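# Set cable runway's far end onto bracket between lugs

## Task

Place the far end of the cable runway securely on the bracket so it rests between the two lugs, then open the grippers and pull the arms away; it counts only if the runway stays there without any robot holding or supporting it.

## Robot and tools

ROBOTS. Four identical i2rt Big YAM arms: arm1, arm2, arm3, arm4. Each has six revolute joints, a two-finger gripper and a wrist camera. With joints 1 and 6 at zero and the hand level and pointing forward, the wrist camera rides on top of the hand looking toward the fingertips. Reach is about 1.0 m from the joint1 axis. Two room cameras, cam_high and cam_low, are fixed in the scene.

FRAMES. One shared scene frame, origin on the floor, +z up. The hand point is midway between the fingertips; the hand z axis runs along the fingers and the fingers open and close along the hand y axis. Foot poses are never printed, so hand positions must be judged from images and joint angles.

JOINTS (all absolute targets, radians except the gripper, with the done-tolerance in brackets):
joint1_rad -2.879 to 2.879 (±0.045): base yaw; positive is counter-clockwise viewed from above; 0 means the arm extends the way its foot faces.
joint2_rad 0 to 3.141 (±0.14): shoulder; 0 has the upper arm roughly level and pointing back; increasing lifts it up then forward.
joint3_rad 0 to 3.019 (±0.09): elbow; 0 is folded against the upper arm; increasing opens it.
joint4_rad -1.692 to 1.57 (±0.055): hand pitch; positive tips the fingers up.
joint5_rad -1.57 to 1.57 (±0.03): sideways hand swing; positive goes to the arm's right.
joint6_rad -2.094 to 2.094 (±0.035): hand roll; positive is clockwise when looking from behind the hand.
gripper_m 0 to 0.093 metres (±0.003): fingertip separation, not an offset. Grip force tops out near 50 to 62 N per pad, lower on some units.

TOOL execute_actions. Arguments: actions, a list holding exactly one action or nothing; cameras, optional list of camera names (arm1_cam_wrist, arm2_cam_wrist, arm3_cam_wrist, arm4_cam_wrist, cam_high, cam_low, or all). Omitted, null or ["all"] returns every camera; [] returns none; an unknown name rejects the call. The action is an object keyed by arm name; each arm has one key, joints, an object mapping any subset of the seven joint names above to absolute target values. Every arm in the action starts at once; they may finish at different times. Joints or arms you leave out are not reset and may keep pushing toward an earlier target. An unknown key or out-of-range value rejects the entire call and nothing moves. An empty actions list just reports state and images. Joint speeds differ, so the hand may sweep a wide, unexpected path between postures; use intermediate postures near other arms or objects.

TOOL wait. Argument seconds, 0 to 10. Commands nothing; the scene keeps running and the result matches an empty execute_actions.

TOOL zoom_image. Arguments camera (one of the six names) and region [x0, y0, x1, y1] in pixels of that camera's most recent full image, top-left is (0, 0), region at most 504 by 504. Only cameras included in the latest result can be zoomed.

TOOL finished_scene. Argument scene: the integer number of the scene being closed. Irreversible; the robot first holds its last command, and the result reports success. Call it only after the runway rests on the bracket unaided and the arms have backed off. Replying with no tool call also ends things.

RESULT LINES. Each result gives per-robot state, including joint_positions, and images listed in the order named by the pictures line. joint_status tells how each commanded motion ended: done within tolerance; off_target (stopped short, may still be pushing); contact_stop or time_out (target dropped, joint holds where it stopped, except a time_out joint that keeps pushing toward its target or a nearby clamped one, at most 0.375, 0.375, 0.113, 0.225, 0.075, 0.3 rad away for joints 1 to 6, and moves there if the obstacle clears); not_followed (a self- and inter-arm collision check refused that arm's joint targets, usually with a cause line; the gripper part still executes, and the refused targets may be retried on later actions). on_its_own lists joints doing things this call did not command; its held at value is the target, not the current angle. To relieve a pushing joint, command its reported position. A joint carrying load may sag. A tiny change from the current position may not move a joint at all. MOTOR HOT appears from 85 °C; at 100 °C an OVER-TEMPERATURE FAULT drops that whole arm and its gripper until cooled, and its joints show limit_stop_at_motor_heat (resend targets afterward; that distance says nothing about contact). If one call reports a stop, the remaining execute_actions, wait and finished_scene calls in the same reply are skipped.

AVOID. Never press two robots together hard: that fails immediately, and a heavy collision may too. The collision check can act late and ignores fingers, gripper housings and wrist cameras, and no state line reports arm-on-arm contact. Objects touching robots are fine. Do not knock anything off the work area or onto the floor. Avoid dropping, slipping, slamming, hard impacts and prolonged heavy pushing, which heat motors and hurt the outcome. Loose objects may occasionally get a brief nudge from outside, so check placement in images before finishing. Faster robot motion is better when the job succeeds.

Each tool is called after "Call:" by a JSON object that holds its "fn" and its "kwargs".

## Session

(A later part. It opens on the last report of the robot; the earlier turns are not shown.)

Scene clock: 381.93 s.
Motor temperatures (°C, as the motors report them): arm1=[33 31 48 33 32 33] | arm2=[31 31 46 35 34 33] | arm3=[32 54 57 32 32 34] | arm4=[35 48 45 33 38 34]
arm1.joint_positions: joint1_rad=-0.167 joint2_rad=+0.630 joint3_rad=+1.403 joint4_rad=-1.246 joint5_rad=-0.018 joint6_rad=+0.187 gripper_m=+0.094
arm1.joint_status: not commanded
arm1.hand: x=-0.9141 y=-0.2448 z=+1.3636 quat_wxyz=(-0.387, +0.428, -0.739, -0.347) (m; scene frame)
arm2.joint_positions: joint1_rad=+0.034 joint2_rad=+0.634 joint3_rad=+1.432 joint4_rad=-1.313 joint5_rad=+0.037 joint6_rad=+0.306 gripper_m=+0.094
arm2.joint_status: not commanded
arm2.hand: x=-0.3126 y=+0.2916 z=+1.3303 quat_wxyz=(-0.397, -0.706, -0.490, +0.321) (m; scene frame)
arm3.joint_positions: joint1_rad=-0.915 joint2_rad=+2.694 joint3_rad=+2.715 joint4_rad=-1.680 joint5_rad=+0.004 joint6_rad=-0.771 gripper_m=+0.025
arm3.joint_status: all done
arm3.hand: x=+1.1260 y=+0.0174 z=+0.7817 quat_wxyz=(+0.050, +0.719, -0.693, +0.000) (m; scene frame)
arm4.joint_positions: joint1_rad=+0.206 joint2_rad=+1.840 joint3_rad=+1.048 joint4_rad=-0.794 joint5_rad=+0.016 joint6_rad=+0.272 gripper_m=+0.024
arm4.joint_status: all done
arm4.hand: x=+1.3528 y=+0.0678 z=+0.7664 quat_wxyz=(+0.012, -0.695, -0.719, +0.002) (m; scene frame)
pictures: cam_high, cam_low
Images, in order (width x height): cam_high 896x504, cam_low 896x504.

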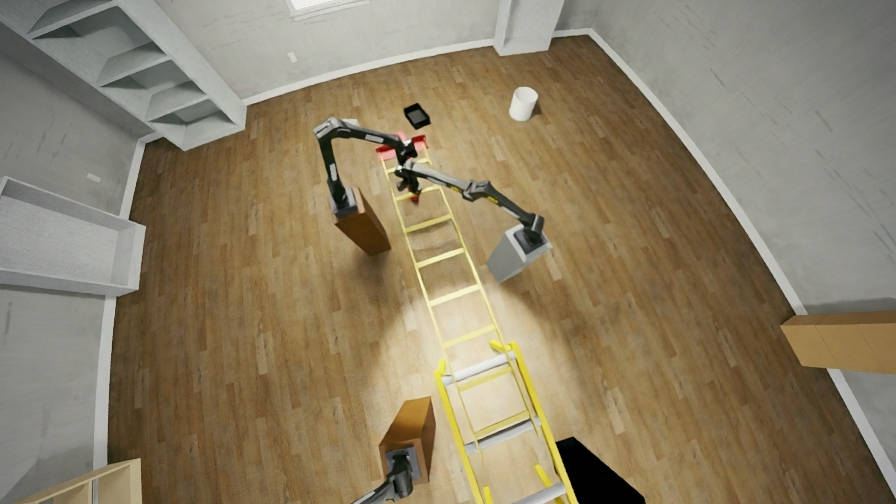

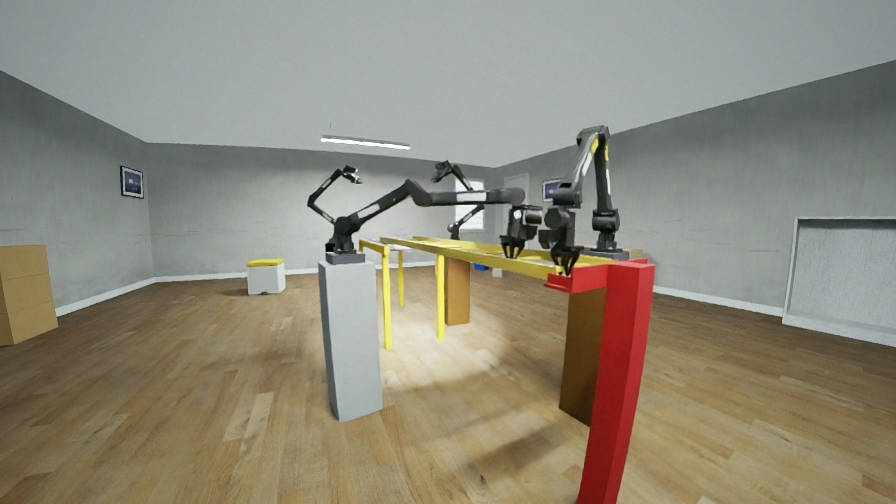

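Call:
{"fn": "execute_actions", "kwargs": {"actions": [{"arm3": {"joints": {"joint2_rad": 2.56, "joint3_rad": 2.46, "joint4_rad": -1.47}}, "arm4": {"joints": {"joint2_rad": 1.885, "joint3_rad": 1.12, "joint4_rad": -0.9}}}], "cameras": []}}

Scene clock: 387.90 s.
Motor temperatures (°C, as the motors report them): arm1=[33 31 48 33 32 33] | arm2=[31 31 46 35 34 33] | arm3=[32 54 57 32 32 34] | arm4=[35 48 46 33 37 34]
arm1.joint_positions: joint1_rad=-0.167 joint2_rad=+0.630 joint3_rad=+1.403 joint4_rad=-1.246 joint5_rad=-0.018 joint6_rad=+0.187 gripper_m=+0.094
arm1.joint_status: not commanded
arm1.hand: x=-0.9141 y=-0.2448 z=+1.3636 quat_wxyz=(-0.387, +0.428, -0.739, -0.347) (m; scene frame)
arm2.joint_positions: joint1_rad=+0.034 joint2_rad=+0.634 joint3_rad=+1.432 joint4_rad=-1.313 joint5_rad=+0.037 joint6_rad=+0.306 gripper_m=+0.094
arm2.joint_status: not commanded
arm2.hand: x=-0.3126 y=+0.2916 z=+1.3303 quat_wxyz=(-0.397, -0.706, -0.490, +0.321) (m; scene frame)
arm3.joint_positions: joint1_rad=-0.916 joint2_rad=+2.567 joint3_rad=+2.470 joint4_rad=-1.493 joint5_rad=-0.003 joint6_rad=-0.770 gripper_m=+0.025
arm3.joint_status: all done
arm3.hand: x=+1.1248 y=+0.0173 z=+0.7816 quat_wxyz=(+0.016, +0.719, -0.695, -0.004) (m; scene frame)
arm4.joint_positions: joint1_rad=+0.203 joint2_rad=+1.864 joint3_rad=+1.085 joint4_rad=-0.858 joint5_rad=+0.010 joint6_rad=+0.270 gripper_m=+0.024
arm4.joint_status: all done
arm4.hand: x=+1.3526 y=+0.0684 z=+0.7663 quat_wxyz=(+0.033, -0.695, -0.718, -0.013) (m; scene frame)
pictures: none
No camera images: the call's "cameras" was empty. Leave "cameras" out to get every camera's image.

Call:
{"fn": "execute_actions", "kwargs": {"actions": [{"arm3": {"joints": {"joint2_rad": 2.49, "joint3_rad": 2.35, "joint4_rad": -1.44}}, "arm4": {"joints": {"joint2_rad": 1.92, "joint3_rad": 1.19, "joint4_rad": -0.95}}}], "cameras": []}}

Scene clock: 392.03 s.
Motor temperatures (°C, as the motors report them): arm1=[33 31 49 33 32 33] | arm2=[31 31 46 35 34 33] | arm3=[32 54 55 32 32 34] | arm4=[34 48 47 33 37 34]
arm1.joint_positions: joint1_rad=-0.167 joint2_rad=+0.630 joint3_rad=+1.403 joint4_rad=-1.246 joint5_rad=-0.018 joint6_rad=+0.187 gripper_m=+0.094
arm1.joint_status: not commanded
arm1.hand: x=-0.9141 y=-0.2448 z=+1.3636 quat_wxyz=(-0.387, +0.428, -0.739, -0.347) (m; scene frame)
arm2.joint_positions: joint1_rad=+0.034 joint2_rad=+0.634 joint3_rad=+1.432 joint4_rad=-1.313 joint5_rad=+0.037 joint6_rad=+0.306 gripper_m=+0.094
arm2.joint_status: not commanded
arm2.hand: x=-0.3126 y=+0.2916 z=+1.3303 quat_wxyz=(-0.397, -0.706, -0.490, +0.321) (m; scene frame)
arm3.joint_positions: joint1_rad=-0.917 joint2_rad=+2.517 joint3_rad=+2.372 joint4_rad=-1.408 joint5_rad=-0.007 joint6_rad=-0.770 gripper_m=+0.025
arm3.joint_status: all done
arm3.hand: x=+1.1243 y=+0.0166 z=+0.7816 quat_wxyz=(-0.003, +0.718, -0.696, -0.007) (m; scene frame)
arm4.joint_positions: joint1_rad=+0.202 joint2_rad=+1.895 joint3_rad=+1.131 joint4_rad=-0.935 joint5_rad=+0.007 joint6_rad=+0.269 gripper_m=+0.024
arm4.joint_status: all done
arm4.hand: x=+1.3525 y=+0.0688 z=+0.7661 quat_wxyz=(+0.059, -0.694, -0.717, -0.029) (m; scene frame)
pictures: none
No camera images: the call's "cameras" was empty. Leave "cameras" out to get every camera's image.

Call:
{"fn": "execute_actions", "kwargs": {"actions": [{"arm3": {"joints": {"joint2_rad": 2.455, "joint3_rad": 2.315, "joint4_rad": -1.43}}, "arm4": {"joints": {"joint2_rad": 1.935, "joint3_rad": 1.225, "joint4_rad": -0.965}}}], "cameras": []}}

Scene clock: 397.10 s.
Motor temperatures (°C, as the motors report them): arm1=[33 31 49 33 32 33] | arm2=[31 31 46 35 34 33] | arm3=[32 55 53 32 32 34] | arm4=[34 47 48 33 37 34]
arm1.joint_positions: joint1_rad=-0.167 joint2_rad=+0.630 joint3_rad=+1.403 joint4_rad=-1.246 joint5_rad=-0.018 joint6_rad=+0.187 gripper_m=+0.094
arm1.joint_status: not commanded
arm1.hand: x=-0.9141 y=-0.2448 z=+1.3636 quat_wxyz=(-0.387, +0.428, -0.739, -0.347) (m; scene frame)
arm2.joint_positions: joint1_rad=+0.034 joint2_rad=+0.634 joint3_rad=+1.432 joint4_rad=-1.313 joint5_rad=+0.037 joint6_rad=+0.306 gripper_m=+0.094
arm2.joint_status: not commanded
arm2.hand: x=-0.3126 y=+0.2916 z=+1.3303 quat_wxyz=(-0.397, -0.706, -0.490, +0.321) (m; scene frame)
arm3.joint_positions: joint1_rad=-0.917 joint2_rad=+2.499 joint3_rad=+2.340 joint4_rad=-1.378 joint5_rad=-0.008 joint6_rad=-0.770 gripper_m=+0.025
arm3.joint_status: all done
arm3.hand: x=+1.1243 y=+0.0164 z=+0.7820 quat_wxyz=(-0.010, +0.718, -0.696, -0.008) (m; scene frame)
arm4.joint_positions: joint1_rad=+0.202 joint2_rad=+1.908 joint3_rad=+1.150 joint4_rad=-0.964 joint5_rad=+0.005 joint6_rad=+0.268 gripper_m=+0.024
arm4.joint_status: all done
arm4.hand: x=+1.3525 y=+0.0687 z=+0.7661 quat_wxyz=(+0.069, -0.693, -0.717, -0.036) (m; scene frame)
pictures: none
No camera images: the call's "cameras" was empty. Leave "cameras" out to get every camera's image.

Call:
{"fn": "execute_actions", "kwargs": {"actions": [{"arm3": {"joints": {"joint1_rad": -0.975, "joint2_rad": 2.5, "joint3_rad": 2.36, "joint4_rad": -1.43, "joint6_rad": -0.81}}, "arm4": {"joints": {"joint1_rad": 0.28, "joint2_rad": 1.95, "joint3_rad": 1.25, "joint4_rad": -0.97, "joint6_rad": 0.34}}}], "cameras": ["cam_high"]}}

Scene clock: 404.87 s.
Motor temperatures (°C, as the motors report them): arm1=[33 31 49 33 32 33] | arm2=[31 31 46 35 34 33] | arm3=[32 57 51 32 32 34] | arm4=[34 47 51 33 37 34]
arm1.joint_positions: joint1_rad=-0.167 joint2_rad=+0.630 joint3_rad=+1.403 joint4_rad=-1.246 joint5_rad=-0.018 joint6_rad=+0.187 gripper_m=+0.094
arm1.joint_status: not commanded
arm1.hand: x=-0.9141 y=-0.2448 z=+1.3636 quat_wxyz=(-0.387, +0.428, -0.739, -0.347) (m; scene frame)
arm2.joint_positions: joint1_rad=+0.034 joint2_rad=+0.634 joint3_rad=+1.432 joint4_rad=-1.313 joint5_rad=+0.037 joint6_rad=+0.306 gripper_m=+0.094
arm2.joint_status: not commanded
arm2.hand: x=-0.3126 y=+0.2916 z=+1.3303 quat_wxyz=(-0.397, -0.706, -0.490, +0.321) (m; scene frame)
arm3.joint_positions: joint1_rad=-0.923 joint2_rad=+2.499 joint3_rad=+2.340 joint4_rad=-1.378 joint5_rad=-0.023 joint6_rad=-0.776 gripper_m=+0.025
arm3.joint_status: joint1_rad time_out (moved -0.006 of -0.058); the others done
arm3.on_its_own: joint1_rad reads -0.923 and still pushes toward -0.975 since a time_out
arm3.hand: x=+1.1256 y=+0.0152 z=+0.7821 quat_wxyz=(-0.010, +0.718, -0.695, -0.015) (m; scene frame)
arm4.joint_positions: joint1_rad=+0.211 joint2_rad=+1.918 joint3_rad=+1.162 joint4_rad=-0.984 joint5_rad=+0.026 joint6_rad=+0.281 gripper_m=+0.024
arm4.joint_status: joint1_rad time_out (moved +0.010 of +0.078); joint6_rad time_out (moved +0.012 of +0.072); the others done
arm4.on_its_own: joint1_rad reads +0.211 and still pushes toward +0.280 since a time_out; joint6_rad reads +0.281 and still pushes toward +0.340 since a time_out
arm4.hand: x=+1.3533 y=+0.0689 z=+0.7658 quat_wxyz=(+0.082, -0.693, -0.716, -0.030) (m; scene frame)
pictures: cam_high
Images, in order (width x height): cam_high 896x504.

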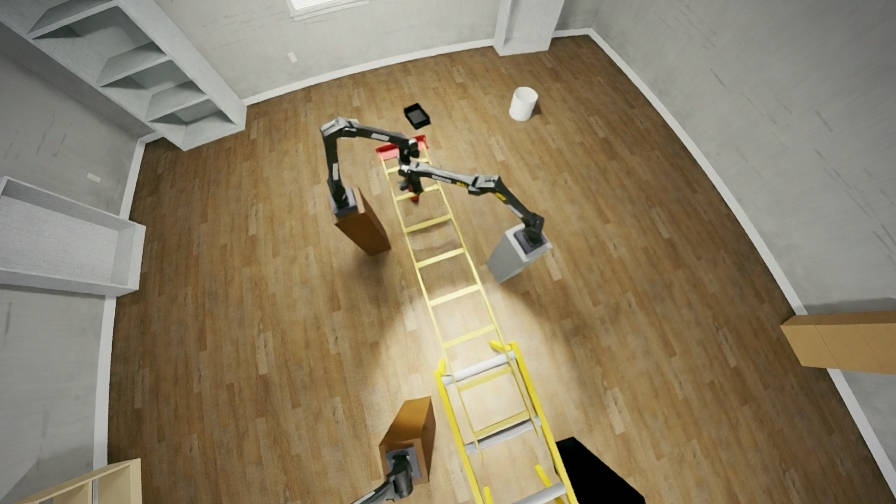

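Call:
{"fn": "execute_actions", "kwargs": {"actions": [{"arm3": {"joints": {"joint1_rad": -0.895, "joint2_rad": 2.53, "joint3_rad": 2.52, "joint4_rad": -1.55, "joint6_rad": -0.75}}, "arm4": {"joints": {"joint1_rad": 0.16, "joint2_rad": 1.795, "joint3_rad": 1.13, "joint4_rad": -0.995, "joint6_rad": 0.24}}}], "cameras": ["cam_low"]}}

Scene clock: 415.53 s.
Motor temperatures (°C, as the motors report them): arm1=[33 31 49 33 32 33] | arm2=[31 31 47 35 34 33] | arm3=[32 57 52 32 32 34] | arm4=[35 47 53 33 37 35]
arm1.joint_positions: joint1_rad=-0.167 joint2_rad=+0.630 joint3_rad=+1.403 joint4_rad=-1.246 joint5_rad=-0.018 joint6_rad=+0.187 gripper_m=+0.094
arm1.joint_status: not commanded
arm1.hand: x=-0.9141 y=-0.2448 z=+1.3636 quat_wxyz=(-0.387, +0.428, -0.739, -0.347) (m; scene frame)
arm2.joint_positions: joint1_rad=+0.034 joint2_rad=+0.634 joint3_rad=+1.432 joint4_rad=-1.313 joint5_rad=+0.037 joint6_rad=+0.306 gripper_m=+0.094
arm2.joint_status: not commanded
arm2.hand: x=-0.3126 y=+0.2916 z=+1.3303 quat_wxyz=(-0.397, -0.706, -0.490, +0.321) (m; scene frame)
arm3.joint_positions: joint1_rad=-0.882 joint2_rad=+2.564 joint3_rad=+2.454 joint4_rad=-1.506 joint5_rad=-0.002 joint6_rad=-0.744 gripper_m=+0.025
arm3.joint_status: all done
arm3.hand: x=+1.1008 y=+0.0283 z=+0.7784 quat_wxyz=(+0.029, +0.721, -0.692, -0.003) (m; scene frame)
arm4.joint_positions: joint1_rad=+0.155 joint2_rad=+1.898 joint3_rad=+1.106 joint4_rad=-0.966 joint5_rad=+0.007 joint6_rad=+0.214 gripper_m=+0.024
arm4.joint_status: all done
arm4.hand: x=+1.3269 y=+0.0830 z=+0.7605 quat_wxyz=(+0.083, -0.689, -0.718, -0.048) (m; scene frame)
pictures: cam_low
Images, in order (width x height): cam_low 896x504.

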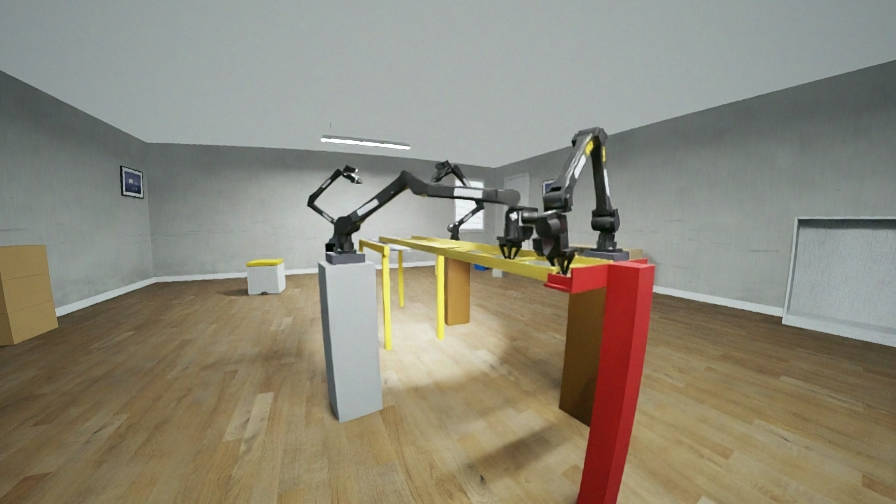

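Call:
{"fn": "execute_actions", "kwargs": {"actions": [{"arm3": {"joints": {"joint1_rad": -0.905, "joint2_rad": 2.47, "joint3_rad": 2.55, "joint4_rad": -1.6, "joint6_rad": -0.75}}, "arm4": {"joints": {"joint1_rad": 0.15, "joint2_rad": 1.72, "joint3_rad": 1.2, "joint4_rad": -1.05, "joint6_rad": 0.24}}}], "cameras": ["cam_low"]}}

Scene clock: 424.43 s.
Motor temperatures (°C, as the motors report them): arm1=[33 31 49 33 32 33] | arm2=[31 31 47 35 34 33] | arm3=[32 58 56 32 32 34] | arm4=[35 50 51 33 37 34]
arm1.joint_positions: joint1_rad=-0.167 joint2_rad=+0.630 joint3_rad=+1.403 joint4_rad=-1.246 joint5_rad=-0.018 joint6_rad=+0.187 gripper_m=+0.094
arm1.joint_status: not commanded
arm1.hand: x=-0.9141 y=-0.2448 z=+1.3636 quat_wxyz=(-0.387, +0.428, -0.739, -0.347) (m; scene frame)
arm2.joint_positions: joint1_rad=+0.034 joint2_rad=+0.634 joint3_rad=+1.432 joint4_rad=-1.313 joint5_rad=+0.037 joint6_rad=+0.306 gripper_m=+0.094
arm2.joint_status: not commanded
arm2.hand: x=-0.3126 y=+0.2916 z=+1.3303 quat_wxyz=(-0.397, -0.706, -0.490, +0.321) (m; scene frame)
arm3.joint_positions: joint1_rad=-0.882 joint2_rad=+2.549 joint3_rad=+2.478 joint4_rad=-1.545 joint5_rad=+0.004 joint6_rad=-0.743 gripper_m=+0.025
arm3.joint_status: joint4_rad time_out (moved -0.039 of -0.094); the others done
arm3.on_its_own: joint4_rad reads -1.545 and still pushes toward -1.600 since a time_out
arm3.hand: x=+1.1015 y=+0.0271 z=+0.7989 quat_wxyz=(+0.028, +0.721, -0.692, +0.000) (m; scene frame)
arm4.joint_positions: joint1_rad=+0.154 joint2_rad=+1.841 joint3_rad=+1.106 joint4_rad=-0.993 joint5_rad=+0.004 joint6_rad=+0.212 gripper_m=+0.024
arm4.joint_status: joint3_rad time_out (moved +0.000 of +0.094); joint4_rad time_out (moved -0.028 of -0.084); the others done
arm4.on_its_own: joint3_rad reads +1.106 and still pushes toward +1.200 since a time_out; joint4_rad reads -0.993 and still pushes toward -1.050 since a time_out
arm4.hand: x=+1.3275 y=+0.0803 z=+0.7851 quat_wxyz=(+0.069, -0.690, -0.719, -0.042) (m; scene frame)
pictures: cam_low
Images, in order (width x height): cam_low 896x504.

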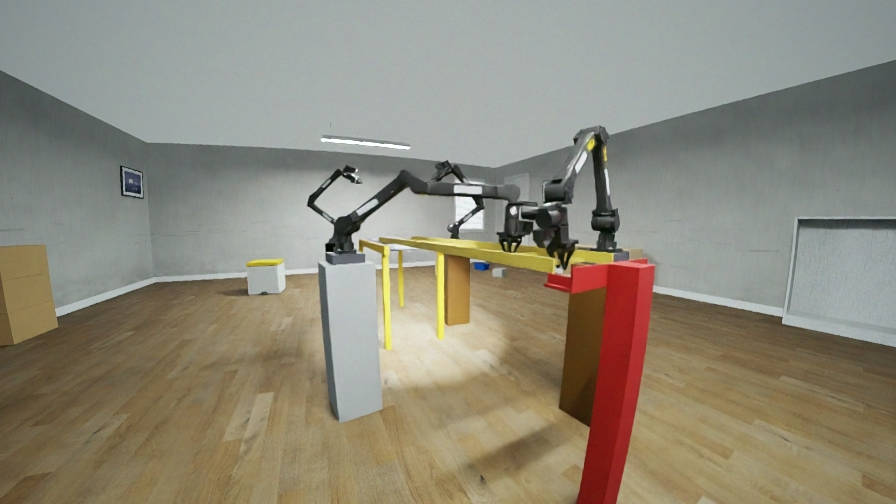

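Call:
{"fn": "execute_actions", "kwargs": {"actions": [{"arm3": {"joints": {"joint1_rad": -0.92, "joint2_rad": 2.43, "joint3_rad": 2.5, "joint4_rad": -1.58, "joint6_rad": -0.76}}, "arm4": {"joints": {"joint1_rad": 0.15, "joint2_rad": 1.77, "joint3_rad": 1.26, "joint4_rad": -1.05, "joint6_rad": 0.24}}}], "cameras": []}}

Scene clock: 433.37 s.
Motor temperatures (°C, as the motors report them): arm1=[33 31 49 33 32 33] | arm2=[31 31 47 35 34 33] | arm3=[32 61 58 32 32 34] | arm4=[34 52 55 33 36 34]
arm1.joint_positions: joint1_rad=-0.167 joint2_rad=+0.630 joint3_rad=+1.403 joint4_rad=-1.246 joint5_rad=-0.018 joint6_rad=+0.187 gripper_m=+0.094
arm1.joint_status: not commanded
arm1.hand: x=-0.9141 y=-0.2448 z=+1.3636 quat_wxyz=(-0.387, +0.428, -0.739, -0.347) (m; scene frame)
arm2.joint_positions: joint1_rad=+0.034 joint2_rad=+0.634 joint3_rad=+1.432 joint4_rad=-1.313 joint5_rad=+0.037 joint6_rad=+0.306 gripper_m=+0.094
arm2.joint_status: not commanded
arm2.hand: x=-0.3126 y=+0.2916 z=+1.3303 quat_wxyz=(-0.397, -0.706, -0.490, +0.321) (m; scene frame)
arm3.joint_positions: joint1_rad=-0.890 joint2_rad=+2.546 joint3_rad=+2.474 joint4_rad=-1.548 joint5_rad=+0.004 joint6_rad=-0.745 gripper_m=+0.025
arm3.joint_status: all done
arm3.hand: x=+1.1054 y=+0.0217 z=+0.7994 quat_wxyz=(+0.031, +0.719, -0.694, +0.000) (m; scene frame)
arm4.joint_positions: joint1_rad=+0.156 joint2_rad=+1.858 joint3_rad=+1.133 joint4_rad=-1.003 joint5_rad=-0.003 joint6_rad=+0.215 gripper_m=+0.024
arm4.joint_status: joint3_rad time_out (moved +0.026 of +0.154); the others done
arm4.on_its_own: joint3_rad reads +1.133 and still pushes toward +1.245 since a time_out
arm4.hand: x=+1.3316 y=+0.0729 z=+0.7849 quat_wxyz=(+0.068, -0.690, -0.719, -0.044) (m; scene frame)
pictures: none
No camera images: the call's "cameras" was empty. Leave "cameras" out to get every camera's image.

Call:
{"fn": "execute_actions", "kwargs": {"actions": [{"arm3": {"joints": {"joint1_rad": -0.935, "joint2_rad": 2.39, "joint3_rad": 2.46, "joint4_rad": -1.57, "joint6_rad": -0.77}}, "arm4": {"joints": {"joint1_rad": 0.15, "joint2_rad": 1.8, "joint3_rad": 1.28, "joint4_rad": -1.04, "joint6_rad": 0.24}}}], "cameras": []}}

Scene clock: 439.83 s.
Motor temperatures (°C, as the motors report them): arm1=[33 31 49 33 32 33] | arm2=[31 31 47 35 34 33] | arm3=[32 64 57 32 32 34] | arm4=[34 53 57 33 36 34]
arm1.joint_positions: joint1_rad=-0.167 joint2_rad=+0.630 joint3_rad=+1.403 joint4_rad=-1.246 joint5_rad=-0.018 joint6_rad=+0.187 gripper_m=+0.094
arm1.joint_status: not commanded
arm1.hand: x=-0.9141 y=-0.2448 z=+1.3636 quat_wxyz=(-0.387, +0.428, -0.739, -0.347) (m; scene frame)
arm2.joint_positions: joint1_rad=+0.034 joint2_rad=+0.634 joint3_rad=+1.432 joint4_rad=-1.313 joint5_rad=+0.037 joint6_rad=+0.306 gripper_m=+0.094
arm2.joint_status: not commanded
arm2.hand: x=-0.3126 y=+0.2916 z=+1.3303 quat_wxyz=(-0.397, -0.706, -0.490, +0.321) (m; scene frame)
arm3.joint_positions: joint1_rad=-0.903 joint2_rad=+2.525 joint3_rad=+2.431 joint4_rad=-1.540 joint5_rad=+0.004 joint6_rad=-0.752 gripper_m=+0.025
arm3.joint_status: all done
arm3.hand: x=+1.1075 y=+0.0100 z=+0.7987 quat_wxyz=(+0.038, +0.717, -0.697, +0.001) (m; scene frame)
arm4.joint_positions: joint1_rad=+0.154 joint2_rad=+1.882 joint3_rad=+1.167 joint4_rad=-1.003 joint5_rad=-0.003 joint6_rad=+0.220 gripper_m=+0.024
arm4.joint_status: joint3_rad time_out (moved +0.035 of +0.147); the others done
arm4.on_its_own: joint3_rad reads +1.167 and still pushes toward +1.280 since a time_out
arm4.hand: x=+1.3341 y=+0.0598 z=+0.7830 quat_wxyz=(+0.063, -0.693, -0.717, -0.041) (m; scene frame)
pictures: none
No camera images: the call's "cameras" was empty. Leave "cameras" out to get every camera's image.

Call:
{"fn": "execute_actions", "kwargs": {"actions": [{"arm3": {"joints": {"joint1_rad": -1.0, "joint2_rad": 2.59, "joint3_rad": 2.79, "joint4_rad": -1.69, "joint6_rad": -0.83}}, "arm4": {"joints": {"joint1_rad": 0.31, "joint2_rad": 1.84, "joint3_rad": 1.34, "joint4_rad": -1.05, "joint6_rad": 0.37}}}], "cameras": ["cam_high", "cam_low"]}}

Scene clock: 451.70 s.
Motor temperatures (°C, as the motors report them): arm1=[33 31 50 33 32 33] | arm2=[31 31 47 35 34 33] | arm3=[32 67 59 32 32 34] | arm4=[35 54 60 33 37 34]
arm1.joint_positions: joint1_rad=-0.167 joint2_rad=+0.630 joint3_rad=+1.403 joint4_rad=-1.246 joint5_rad=-0.018 joint6_rad=+0.187 gripper_m=+0.094
arm1.joint_status: not commanded
arm1.hand: x=-0.9141 y=-0.2448 z=+1.3636 quat_wxyz=(-0.387, +0.428, -0.739, -0.347) (m; scene frame)
arm2.joint_positions: joint1_rad=+0.034 joint2_rad=+0.634 joint3_rad=+1.432 joint4_rad=-1.313 joint5_rad=+0.037 joint6_rad=+0.306 gripper_m=+0.094
arm2.joint_status: not commanded
arm2.hand: x=-0.3126 y=+0.2916 z=+1.3303 quat_wxyz=(-0.397, -0.706, -0.490, +0.321) (m; scene frame)
arm3.joint_positions: joint1_rad=-0.940 joint2_rad=+2.631 joint3_rad=+2.625 joint4_rad=-1.693 joint5_rad=-0.017 joint6_rad=-0.793 gripper_m=+0.025
arm3.joint_status: joint1_rad time_out (moved -0.037 of -0.097); joint3_rad time_out (moved +0.194 of +0.359); joint6_rad time_out (moved -0.041 of -0.078); the others done
arm3.on_its_own: joint1_rad reads -0.940 and still pushes toward -1.000 since a time_out; joint3_rad reads +2.625 and still pushes toward +2.737 since a time_out; joint6_rad reads -0.793 and still pushes toward -0.830 since a time_out
arm3.hand: x=+1.1252 y=-0.0050 z=+0.7955 quat_wxyz=(+0.071, +0.716, -0.694, -0.011) (m; scene frame)
arm4.joint_positions: joint1_rad=+0.200 joint2_rad=+1.924 joint3_rad=+1.230 joint4_rad=-1.014 joint5_rad=+0.044 joint6_rad=+0.284 gripper_m=+0.024
arm4.joint_status: joint1_rad time_out (moved +0.045 of +0.156); joint3_rad time_out (moved +0.062 of +0.173); joint6_rad time_out (moved +0.064 of +0.150); the others done
arm4.on_its_own: joint1_rad reads +0.200 and still pushes toward +0.310 since a time_out; joint3_rad reads +1.230 and still pushes toward +1.340 since a time_out; joint6_rad reads +0.284 and still pushes toward +0.370 since a time_out
arm4.hand: x=+1.3526 y=+0.0426 z=+0.7809 quat_wxyz=(+0.072, -0.699, -0.712, -0.015) (m; scene frame)
pictures: cam_high, cam_low
Images, in order (width x height): cam_high 896x504, cam_low 896x504.

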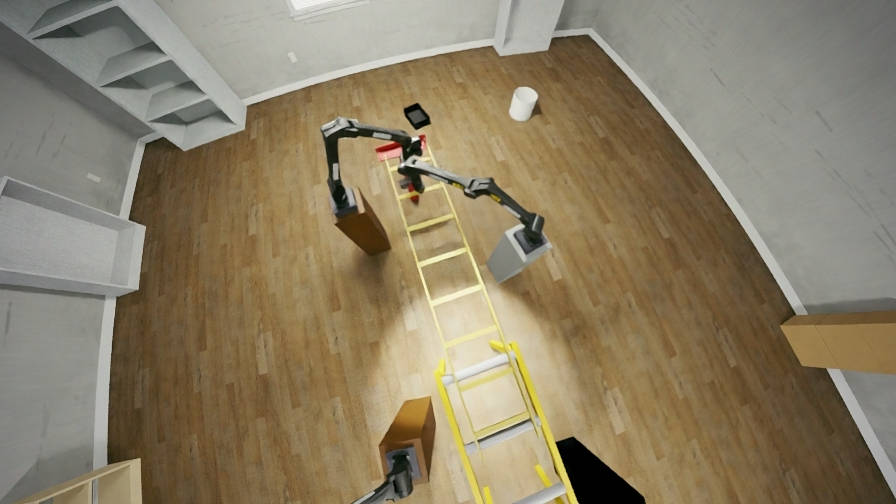

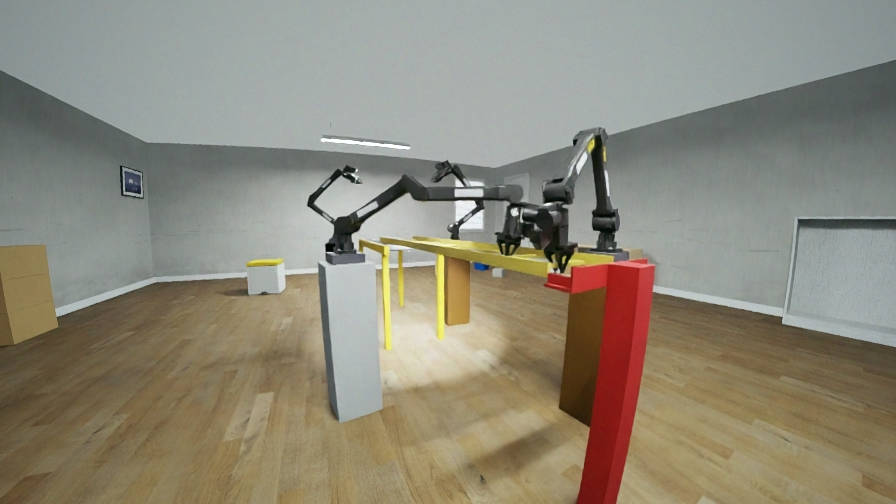

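Call:
{"fn": "execute_actions", "kwargs": {"actions": [{"arm3": {"joints": {"joint1_rad": -0.935, "joint2_rad": 2.66, "joint3_rad": 2.76, "joint4_rad": -1.69, "joint6_rad": -0.8}}, "arm4": {"joints": {"joint1_rad": 0.23, "joint2_rad": 1.78, "joint3_rad": 1.27, "joint4_rad": -1.03, "joint6_rad": 0.3}}}], "cameras": []}}

Scene clock: 459.40 s.
Motor temperatures (°C, as the motors report them): arm1=[33 31 50 33 32 33] | arm2=[31 31 47 35 34 33] | arm3=[32 66 65 32 32 34] | arm4=[35 55 60 33 39 35]
arm1.joint_positions: joint1_rad=-0.167 joint2_rad=+0.630 joint3_rad=+1.403 joint4_rad=-1.246 joint5_rad=-0.018 joint6_rad=+0.187 gripper_m=+0.094
arm1.joint_status: not commanded
arm1.hand: x=-0.9141 y=-0.2448 z=+1.3636 quat_wxyz=(-0.387, +0.428, -0.739, -0.347) (m; scene frame)
arm2.joint_positions: joint1_rad=+0.034 joint2_rad=+0.634 joint3_rad=+1.432 joint4_rad=-1.313 joint5_rad=+0.037 joint6_rad=+0.306 gripper_m=+0.094
arm2.joint_status: not commanded
arm2.hand: x=-0.3126 y=+0.2916 z=+1.3303 quat_wxyz=(-0.397, -0.706, -0.490, +0.321) (m; scene frame)
arm3.joint_positions: joint1_rad=-0.933 joint2_rad=+2.633 joint3_rad=+2.625 joint4_rad=-1.693 joint5_rad=+0.000 joint6_rad=-0.788 gripper_m=+0.025
arm3.joint_status: joint3_rad time_out (moved +0.000 of +0.135); the others done
arm3.on_its_own: joint3_rad reads +2.625 and still pushes toward +2.737 since a time_out
arm3.hand: x=+1.1235 y=-0.0038 z=+0.7938 quat_wxyz=(+0.072, +0.718, -0.693, -0.002) (m; scene frame)
arm4.joint_positions: joint1_rad=+0.191 joint2_rad=+1.924 joint3_rad=+1.229 joint4_rad=-1.014 joint5_rad=+0.027 joint6_rad=+0.274 gripper_m=+0.024
arm4.joint_status: joint2_rad time_out (moved +0.000 of -0.144); the others done
arm4.on_its_own: joint2_rad reads +1.924 and still pushes toward +1.780 since a time_out
arm4.hand: x=+1.3515 y=+0.0425 z=+0.7807 quat_wxyz=(+0.068, -0.699, -0.712, -0.023) (m; scene frame)
pictures: none
No camera images: the call's "cameras" was empty. Leave "cameras" out to get every camera's image.

Call:
{"fn": "execute_actions", "kwargs": {"actions": [{"arm3": {"joints": {"joint1_rad": -0.933, "joint2_rad": 2.633, "joint3_rad": 2.625, "gripper_m": 0.07}}, "arm4": {"joints": {"joint1_rad": 0.19, "joint2_rad": 1.85, "joint3_rad": 1.23, "joint4_rad": -1.02, "joint6_rad": 0.275}}}], "cameras": []}}

Call:
{"fn": "execute_actions", "kwargs": {"actions": [{"arm3": {"joints": {"joint1_rad": -0.6, "joint2_rad": 1.7, "joint3_rad": 1.9, "joint4_rad": -1.5, "joint6_rad": -0.4}}}], "cameras": ["cam_high", "cam_low"]}}

Scene clock: 473.67 s.
Motor temperatures (°C, as the motors report them): arm1=[33 31 50 33 32 33] | arm2=[31 31 48 35 34 33] | arm3=[32 62 70 32 32 34] | arm4=[35 59 55 33 39 35]
arm1.joint_positions: joint1_rad=-0.167 joint2_rad=+0.630 joint3_rad=+1.403 joint4_rad=-1.246 joint5_rad=-0.018 joint6_rad=+0.187 gripper_m=+0.094
arm1.joint_status: not commanded
arm1.hand: x=-0.9141 y=-0.2448 z=+1.3636 quat_wxyz=(-0.387, +0.428, -0.739, -0.347) (m; scene frame)
arm2.joint_positions: joint1_rad=+0.034 joint2_rad=+0.634 joint3_rad=+1.432 joint4_rad=-1.313 joint5_rad=+0.037 joint6_rad=+0.306 gripper_m=+0.094
arm2.joint_status: not commanded
arm2.hand: x=-0.3126 y=+0.2916 z=+1.3303 quat_wxyz=(-0.397, -0.706, -0.490, +0.321) (m; scene frame)
arm3.joint_positions: joint1_rad=-0.933 joint2_rad=+2.634 joint3_rad=+2.627 joint4_rad=-1.691 joint5_rad=-0.001 joint6_rad=-0.790 gripper_m=+0.070
arm3.joint_status: all done
arm3.hand: x=+1.1240 y=-0.0030 z=+0.7942 quat_wxyz=(+0.070, +0.718, -0.692, -0.003) (m; scene frame)
arm4.joint_positions: joint1_rad=+0.187 joint2_rad=+1.957 joint3_rad=+1.176 joint4_rad=-0.996 joint5_rad=+0.003 joint6_rad=+0.251 gripper_m=+0.024
arm4.joint_status: all done
arm4.hand: x=+1.3457 y=+0.0700 z=+0.7528 quat_wxyz=(+0.092, -0.691, -0.716, -0.051) (m; scene frame)
pictures: none
No camera images: the call's "cameras" was empty. Leave "cameras" out to get every camera's image.

Scene clock: 475.53 s.
Motor temperatures (°C, as the motors report them): arm1=[33 31 50 33 32 33] | arm2=[31 31 48 35 34 33] | arm3=[32 62 68 32 32 34] | arm4=[35 59 55 33 39 35]
arm1.joint_positions: joint1_rad=-0.167 joint2_rad=+0.630 joint3_rad=+1.403 joint4_rad=-1.246 joint5_rad=-0.018 joint6_rad=+0.187 gripper_m=+0.094
arm1.joint_status: not commanded
arm1.hand: x=-0.9141 y=-0.2448 z=+1.3636 quat_wxyz=(-0.387, +0.428, -0.739, -0.347) (m; scene frame)
arm2.joint_positions: joint1_rad=+0.034 joint2_rad=+0.634 joint3_rad=+1.432 joint4_rad=-1.313 joint5_rad=+0.037 joint6_rad=+0.306 gripper_m=+0.094
arm2.joint_status: not commanded
arm2.hand: x=-0.3126 y=+0.2916 z=+1.3303 quat_wxyz=(-0.397, -0.706, -0.490, +0.321) (m; scene frame)
arm3.joint_positions: joint1_rad=-0.608 joint2_rad=+1.702 joint3_rad=+1.900 joint4_rad=-1.504 joint5_rad=+0.001 joint6_rad=-0.409 gripper_m=+0.070
arm3.joint_status: all done
arm3.hand: x=+0.8649 y=-0.0133 z=+1.1241 quat_wxyz=(-0.117, +0.694, -0.708, -0.050) (m; scene frame)
arm4.joint_positions: joint1_rad=+0.187 joint2_rad=+1.957 joint3_rad=+1.176 joint4_rad=-0.996 joint5_rad=+0.003 joint6_rad=+0.251 gripper_m=+0.024
arm4.joint_status: not commanded
arm4.hand: x=+1.3457 y=+0.0700 z=+0.7528 quat_wxyz=(+0.092, -0.691, -0.716, -0.051) (m; scene frame)
pictures: cam_high, cam_low
Images, in order (width x height): cam_high 896x504, cam_low 896x504.

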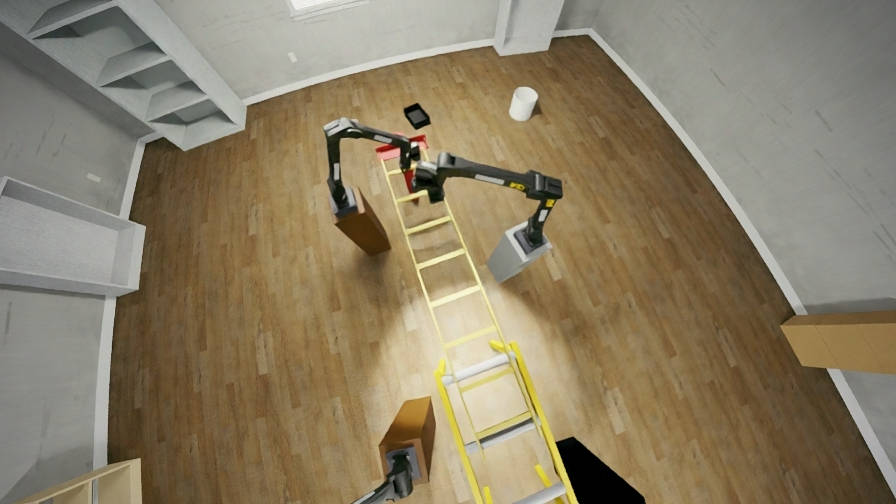

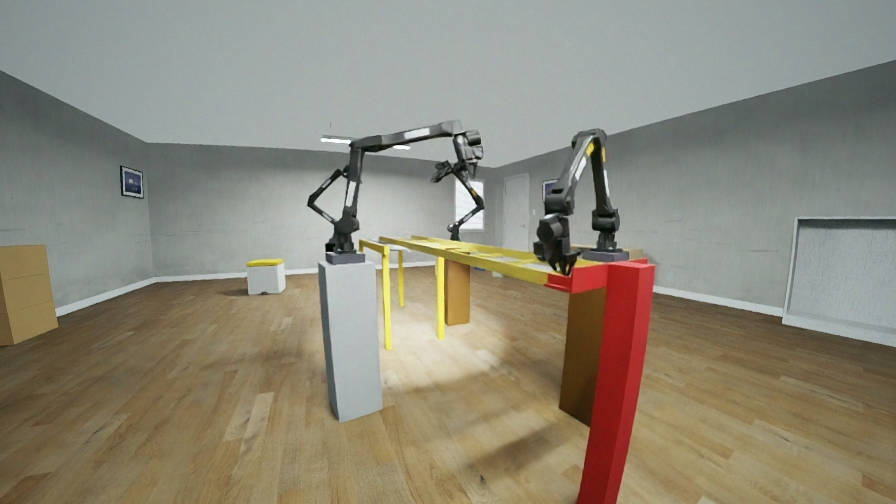

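Call:
{"fn": "execute_actions", "kwargs": {"actions": [{"arm3": {"joints": {"joint2_rad": 1.5, "joint3_rad": 0.7, "joint4_rad": 0.0}}, "arm4": {"joints": {"joint1_rad": 0.15, "joint2_rad": 1.66, "joint3_rad": 1.2, "joint4_rad": -1.08, "joint6_rad": 0.23}}}], "cameras": ["cam_low"]}}

Scene clock: 484.97 s.
Motor temperatures (°C, as the motors report them): arm1=[33 31 50 33 32 33] | arm2=[31 31 48 35 34 33] | arm3=[32 58 62 32 32 34] | arm4=[35 60 55 33 38 34]
arm1.joint_positions: joint1_rad=-0.167 joint2_rad=+0.630 joint3_rad=+1.403 joint4_rad=-1.246 joint5_rad=-0.018 joint6_rad=+0.187 gripper_m=+0.094
arm1.joint_status: not commanded
arm1.hand: x=-0.9141 y=-0.2448 z=+1.3636 quat_wxyz=(-0.387, +0.428, -0.739, -0.347) (m; scene frame)
arm2.joint_positions: joint1_rad=+0.034 joint2_rad=+0.634 joint3_rad=+1.432 joint4_rad=-1.313 joint5_rad=+0.037 joint6_rad=+0.306 gripper_m=+0.094
arm2.joint_status: not commanded
arm2.hand: x=-0.3126 y=+0.2916 z=+1.3303 quat_wxyz=(-0.397, -0.706, -0.490, +0.321) (m; scene frame)
arm3.joint_positions: joint1_rad=-0.607 joint2_rad=+1.509 joint3_rad=+0.703 joint4_rad=-0.019 joint5_rad=-0.001 joint6_rad=-0.406 gripper_m=+0.070
arm3.joint_status: all done
arm3.hand: x=+0.8275 y=-0.0869 z=+0.8466 quat_wxyz=(-0.334, +0.651, -0.668, -0.135) (m; scene frame)
arm4.joint_positions: joint1_rad=+0.153 joint2_rad=+1.826 joint3_rad=+1.121 joint4_rad=-1.035 joint5_rad=-0.003 joint6_rad=+0.204 gripper_m=+0.024
arm4.joint_status: joint2_rad time_out (moved -0.130 of -0.297); the others done
arm4.on_its_own: joint2_rad reads +1.826 and still pushes toward +1.660 since a time_out
arm4.hand: x=+1.3281 y=+0.0812 z=+0.7963 quat_wxyz=(+0.072, -0.687, -0.721, -0.048) (m; scene frame)
pictures: cam_low
Images, in order (width x height): cam_low 896x504.

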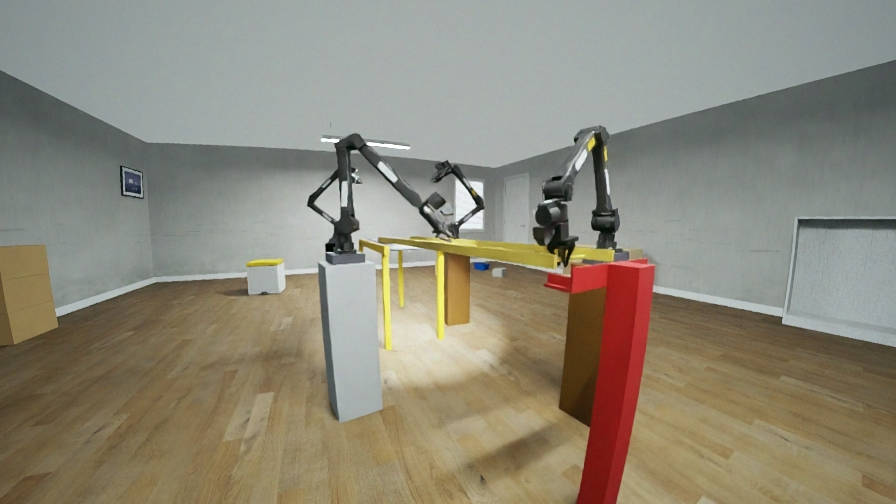

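Call:
{"fn": "execute_actions", "kwargs": {"actions": [{"arm3": {"joints": {"joint4_rad": 0.8}}, "arm4": {"joints": {"joint1_rad": 0.15, "joint2_rad": 1.70, "joint3_rad": 1.27, "joint4_rad": -1.08, "joint6_rad": 0.23}}}], "cameras": []}}

Scene clock: 495.43 s.
Motor temperatures (°C, as the motors report them): arm1=[33 31 51 34 32 33] | arm2=[31 31 48 35 34 33] | arm3=[32 55 57 32 32 34] | arm4=[34 61 58 33 37 34]
arm1.joint_positions: joint1_rad=-0.167 joint2_rad=+0.630 joint3_rad=+1.403 joint4_rad=-1.246 joint5_rad=-0.018 joint6_rad=+0.187 gripper_m=+0.094
arm1.joint_status: not commanded
arm1.hand: x=-0.9141 y=-0.2448 z=+1.3636 quat_wxyz=(-0.387, +0.428, -0.739, -0.347) (m; scene frame)
arm2.joint_positions: joint1_rad=+0.034 joint2_rad=+0.634 joint3_rad=+1.432 joint4_rad=-1.313 joint5_rad=+0.037 joint6_rad=+0.306 gripper_m=+0.094
arm2.joint_status: not commanded
arm2.hand: x=-0.3126 y=+0.2916 z=+1.3303 quat_wxyz=(-0.397, -0.706, -0.490, +0.321) (m; scene frame)
arm3.joint_positions: joint1_rad=-0.607 joint2_rad=+1.508 joint3_rad=+0.703 joint4_rad=+0.780 joint5_rad=-0.001 joint6_rad=-0.406 gripper_m=+0.070
arm3.joint_status: all done
arm3.hand: x=+0.8625 y=-0.0143 z=+1.0203 quat_wxyz=(-0.647, +0.501, -0.516, -0.254) (m; scene frame)
arm4.joint_positions: joint1_rad=+0.153 joint2_rad=+1.827 joint3_rad=+1.121 joint4_rad=-1.035 joint5_rad=-0.003 joint6_rad=+0.204 gripper_m=+0.024
arm4.joint_status: joint3_rad time_out (moved +0.000 of +0.149); the others done
arm4.on_its_own: joint3_rad reads +1.121 and still pushes toward +1.233 since a time_out
arm4.hand: x=+1.3281 y=+0.0812 z=+0.7961 quat_wxyz=(+0.072, -0.687, -0.721, -0.048) (m; scene frame)
pictures: none
No camera images: the call's "cameras" was empty. Leave "cameras" out to get every camera's image.

Call:
{"fn": "execute_actions", "kwargs": {"actions": [{"arm4": {"joints": {"joint2_rad": 1.78, "joint3_rad": 1.22, "joint4_rad": -1.05}}}], "cameras": []}}

Scene clock: 500.90 s.
Motor temperatures (°C, as the motors report them): arm1=[33 31 51 34 32 33] | arm2=[31 31 48 35 34 33] | arm3=[32 54 56 32 32 33] | arm4=[34 61 59 33 37 34]
arm1.joint_positions: joint1_rad=-0.167 joint2_rad=+0.630 joint3_rad=+1.403 joint4_rad=-1.246 joint5_rad=-0.018 joint6_rad=+0.187 gripper_m=+0.094
arm1.joint_status: not commanded
arm1.hand: x=-0.9141 y=-0.2448 z=+1.3636 quat_wxyz=(-0.387, +0.428, -0.739, -0.347) (m; scene frame)
arm2.joint_positions: joint1_rad=+0.034 joint2_rad=+0.634 joint3_rad=+1.432 joint4_rad=-1.313 joint5_rad=+0.037 joint6_rad=+0.306 gripper_m=+0.094
arm2.joint_status: not commanded
arm2.hand: x=-0.3126 y=+0.2916 z=+1.3303 quat_wxyz=(-0.397, -0.706, -0.490, +0.321) (m; scene frame)
arm3.joint_positions: joint1_rad=-0.607 joint2_rad=+1.508 joint3_rad=+0.703 joint4_rad=+0.780 joint5_rad=-0.001 joint6_rad=-0.406 gripper_m=+0.070
arm3.joint_status: not commanded
arm3.hand: x=+0.8625 y=-0.0143 z=+1.0203 quat_wxyz=(-0.647, +0.501, -0.516, -0.254) (m; scene frame)
arm4.joint_positions: joint1_rad=+0.153 joint2_rad=+1.888 joint3_rad=+1.121 joint4_rad=-1.018 joint5_rad=-0.002 joint6_rad=+0.204 gripper_m=+0.024
arm4.joint_status: joint3_rad time_out (moved +0.000 of +0.099); the others done
arm4.on_its_own: joint3_rad reads +1.121 and still pushes toward +1.220 since a time_out
arm4.hand: x=+1.3266 y=+0.0866 z=+0.7703 quat_wxyz=(+0.092, -0.686, -0.720, -0.060) (m; scene frame)
pictures: none
No camera images: the call's "cameras" was empty. Leave "cameras" out to get every camera's image.

Call:
{"fn": "execute_actions", "kwargs": {"actions": [{"arm4": {"joints": {"joint2_rad": 1.68, "joint3_rad": 1.22, "joint4_rad": -0.9}}}], "cameras": []}}

Scene clock: 507.87 s.
Motor temperatures (°C, as the motors report them): arm1=[33 31 51 34 32 33] | arm2=[31 31 48 35 34 33] | arm3=[32 53 55 32 32 33] | arm4=[34 61 60 33 37 34]
arm1.joint_positions: joint1_rad=-0.167 joint2_rad=+0.630 joint3_rad=+1.403 joint4_rad=-1.246 joint5_rad=-0.018 joint6_rad=+0.187 gripper_m=+0.094
arm1.joint_status: not commanded
arm1.hand: x=-0.9141 y=-0.2448 z=+1.3636 quat_wxyz=(-0.387, +0.428, -0.739, -0.347) (m; scene frame)
arm2.joint_positions: joint1_rad=+0.034 joint2_rad=+0.634 joint3_rad=+1.432 joint4_rad=-1.313 joint5_rad=+0.037 joint6_rad=+0.306 gripper_m=+0.094
arm2.joint_status: not commanded
arm2.hand: x=-0.3126 y=+0.2916 z=+1.3303 quat_wxyz=(-0.397, -0.706, -0.490, +0.321) (m; scene frame)
arm3.joint_positions: joint1_rad=-0.607 joint2_rad=+1.508 joint3_rad=+0.703 joint4_rad=+0.780 joint5_rad=-0.001 joint6_rad=-0.406 gripper_m=+0.070
arm3.joint_status: not commanded
arm3.hand: x=+0.8625 y=-0.0143 z=+1.0203 quat_wxyz=(-0.647, +0.501, -0.516, -0.254) (m; scene frame)
arm4.joint_positions: joint1_rad=+0.153 joint2_rad=+1.849 joint3_rad=+1.121 joint4_rad=-0.914 joint5_rad=+0.001 joint6_rad=+0.218 gripper_m=+0.024
arm4.joint_status: joint2_rad time_out (moved -0.039 of -0.208); joint3_rad time_out (moved +0.000 of +0.099); the others done
arm4.on_its_own: joint2_rad reads +1.849 and still pushes toward +1.680 since a time_out; joint3_rad reads +1.121 and still pushes toward +1.220 since a time_out
arm4.hand: x=+1.3340 y=+0.0559 z=+0.7829 quat_wxyz=(+0.032, -0.694, -0.719, -0.020) (m; scene frame)
pictures: none
No camera images: the call's "cameras" was empty. Leave "cameras" out to get every camera's image.

Call:
{"fn": "execute_actions", "kwargs": {"actions": [{"arm4": {"joints": {"joint1_rad": 0.25, "joint4_rad": -0.88, "joint6_rad": 0.32}}}], "cameras": ["cam_high"]}}

Scene clock: 515.20 s.
Motor temperatures (°C, as the motors report them): arm1=[33 31 51 34 32 33] | arm2=[31 31 48 35 34 33] | arm3=[32 52 54 32 31 33] | arm4=[34 63 61 33 36 34]
arm1.joint_positions: joint1_rad=-0.167 joint2_rad=+0.630 joint3_rad=+1.403 joint4_rad=-1.246 joint5_rad=-0.018 joint6_rad=+0.187 gripper_m=+0.094
arm1.joint_status: not commanded
arm1.hand: x=-0.9141 y=-0.2448 z=+1.3636 quat_wxyz=(-0.387, +0.428, -0.739, -0.347) (m; scene frame)
arm2.joint_positions: joint1_rad=+0.034 joint2_rad=+0.634 joint3_rad=+1.432 joint4_rad=-1.313 joint5_rad=+0.037 joint6_rad=+0.306 gripper_m=+0.094
arm2.joint_status: not commanded
arm2.hand: x=-0.3126 y=+0.2916 z=+1.3303 quat_wxyz=(-0.397, -0.706, -0.490, +0.321) (m; scene frame)
arm3.joint_positions: joint1_rad=-0.607 joint2_rad=+1.508 joint3_rad=+0.703 joint4_rad=+0.780 joint5_rad=-0.001 joint6_rad=-0.406 gripper_m=+0.070
arm3.joint_status: not commanded
arm3.hand: x=+0.8625 y=-0.0143 z=+1.0203 quat_wxyz=(-0.647, +0.501, -0.516, -0.254) (m; scene frame)
arm4.joint_positions: joint1_rad=+0.258 joint2_rad=+1.849 joint3_rad=+1.121 joint4_rad=-0.884 joint5_rad=+0.001 joint6_rad=+0.319 gripper_m=+0.024
arm4.joint_status: all done
arm4.on_its_own: joint2_rad reads +1.849 and still pushes toward +1.680 since a time_out; joint3_rad reads +1.121 and still pushes toward +1.220 since a time_out
arm4.hand: x=+1.3822 y=+0.0633 z=+0.7825 quat_wxyz=(+0.021, -0.694, -0.720, -0.010) (m; scene frame)
pictures: cam_high
Images, in order (width x height): cam_high 896x504.

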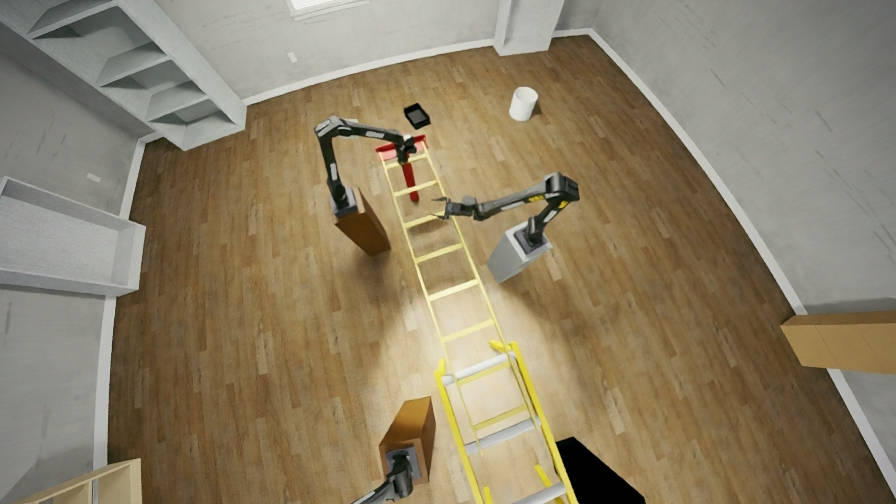

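It passed between the lugs. Advancing further.

Call:
{"fn": "execute_actions", "kwargs": {"actions": [{"arm4": {"joints": {"joint1_rad": 0.36, "joint4_rad": -0.8, "joint6_rad": 0.42}}}], "cameras": ["cam_high", "cam_low"]}}

Call:
{"fn": "zoom_image", "kwargs": {"camera": "cam_high", "region": [360, 120, 450, 190]}}

Call:
{"fn": "zoom_image", "kwargs": {"camera": "cam_low", "region": [500, 220, 660, 310]}}

Scene clock: 522.37 s.
Motor temperatures (°C, as the motors report them): arm1=[33 31 51 34 32 33] | arm2=[31 31 48 35 34 33] | arm3=[32 51 53 32 31 33] | arm4=[34 64 62 33 36 34]
arm1.joint_positions: joint1_rad=-0.167 joint2_rad=+0.630 joint3_rad=+1.403 joint4_rad=-1.246 joint5_rad=-0.018 joint6_rad=+0.187 gripper_m=+0.094
arm1.joint_status: not commanded
arm1.hand: x=-0.9141 y=-0.2448 z=+1.3636 quat_wxyz=(-0.387, +0.428, -0.739, -0.347) (m; scene frame)
arm2.joint_positions: joint1_rad=+0.034 joint2_rad=+0.634 joint3_rad=+1.432 joint4_rad=-1.313 joint5_rad=+0.037 joint6_rad=+0.306 gripper_m=+0.094
arm2.joint_status: not commanded
arm2.hand: x=-0.3126 y=+0.2916 z=+1.3303 quat_wxyz=(-0.397, -0.706, -0.490, +0.321) (m; scene frame)
arm3.joint_positions: joint1_rad=-0.607 joint2_rad=+1.508 joint3_rad=+0.703 joint4_rad=+0.780 joint5_rad=-0.001 joint6_rad=-0.406 gripper_m=+0.070
arm3.joint_status: not commanded
arm3.hand: x=+0.8625 y=-0.0143 z=+1.0203 quat_wxyz=(-0.647, +0.501, -0.516, -0.254) (m; scene frame)
arm4.joint_positions: joint1_rad=+0.351 joint2_rad=+1.849 joint3_rad=+1.121 joint4_rad=-0.821 joint5_rad=+0.012 joint6_rad=+0.411 gripper_m=+0.024
arm4.joint_status: all done
arm4.on_its_own: joint2_rad reads +1.849 and still pushes toward +1.680 since a time_out; joint3_rad reads +1.121 and still pushes toward +1.220 since a time_out
arm4.hand: x=+1.4276 y=+0.0656 z=+0.7824 quat_wxyz=(-0.007, -0.693, -0.721, +0.007) (m; scene frame)
pictures: cam_high, cam_low
Images, in order (width x height): cam_high 896x504, cam_low 896x504.

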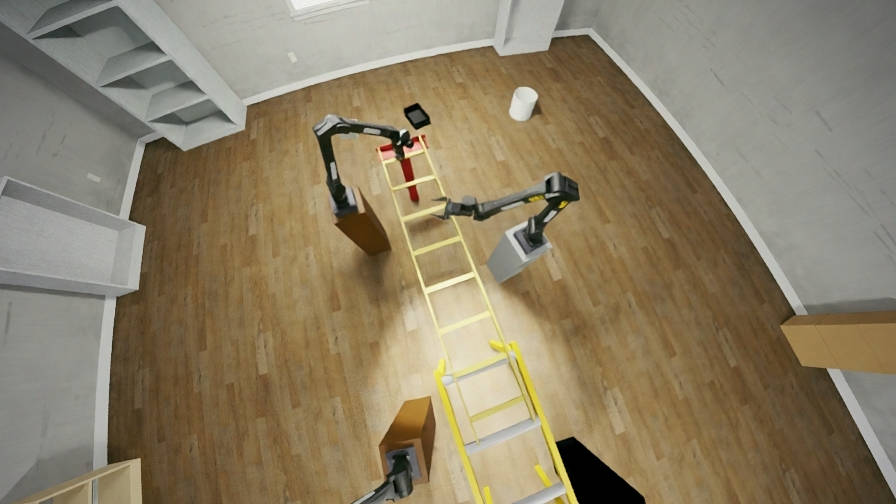

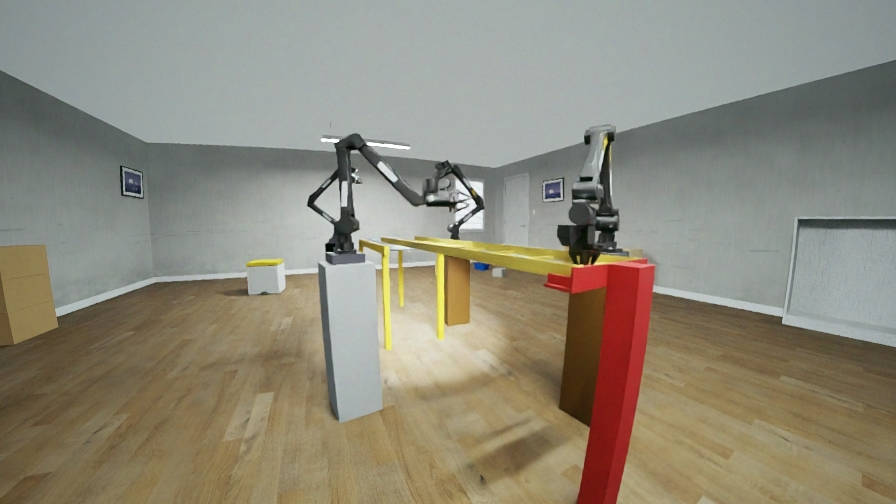

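Region (360, 120, 450, 190) of cam_high's 896x504 image, scaled by 5.600, with more detail than that image has.

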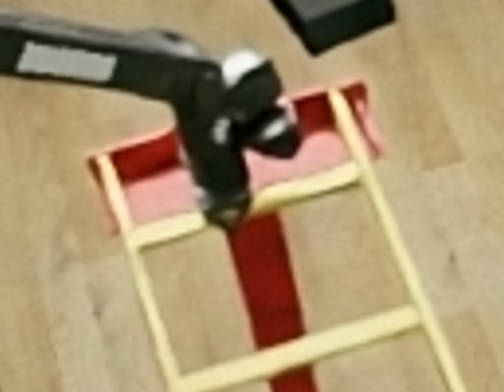

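Region (500, 220, 660, 310) of cam_low's 896x504 image, scaled by 3.150, with more detail than that image has; it fills the top 284 rows of this view, and the rest is white.

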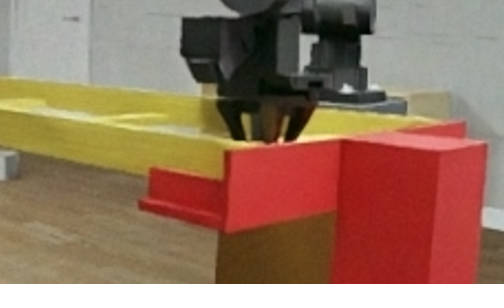

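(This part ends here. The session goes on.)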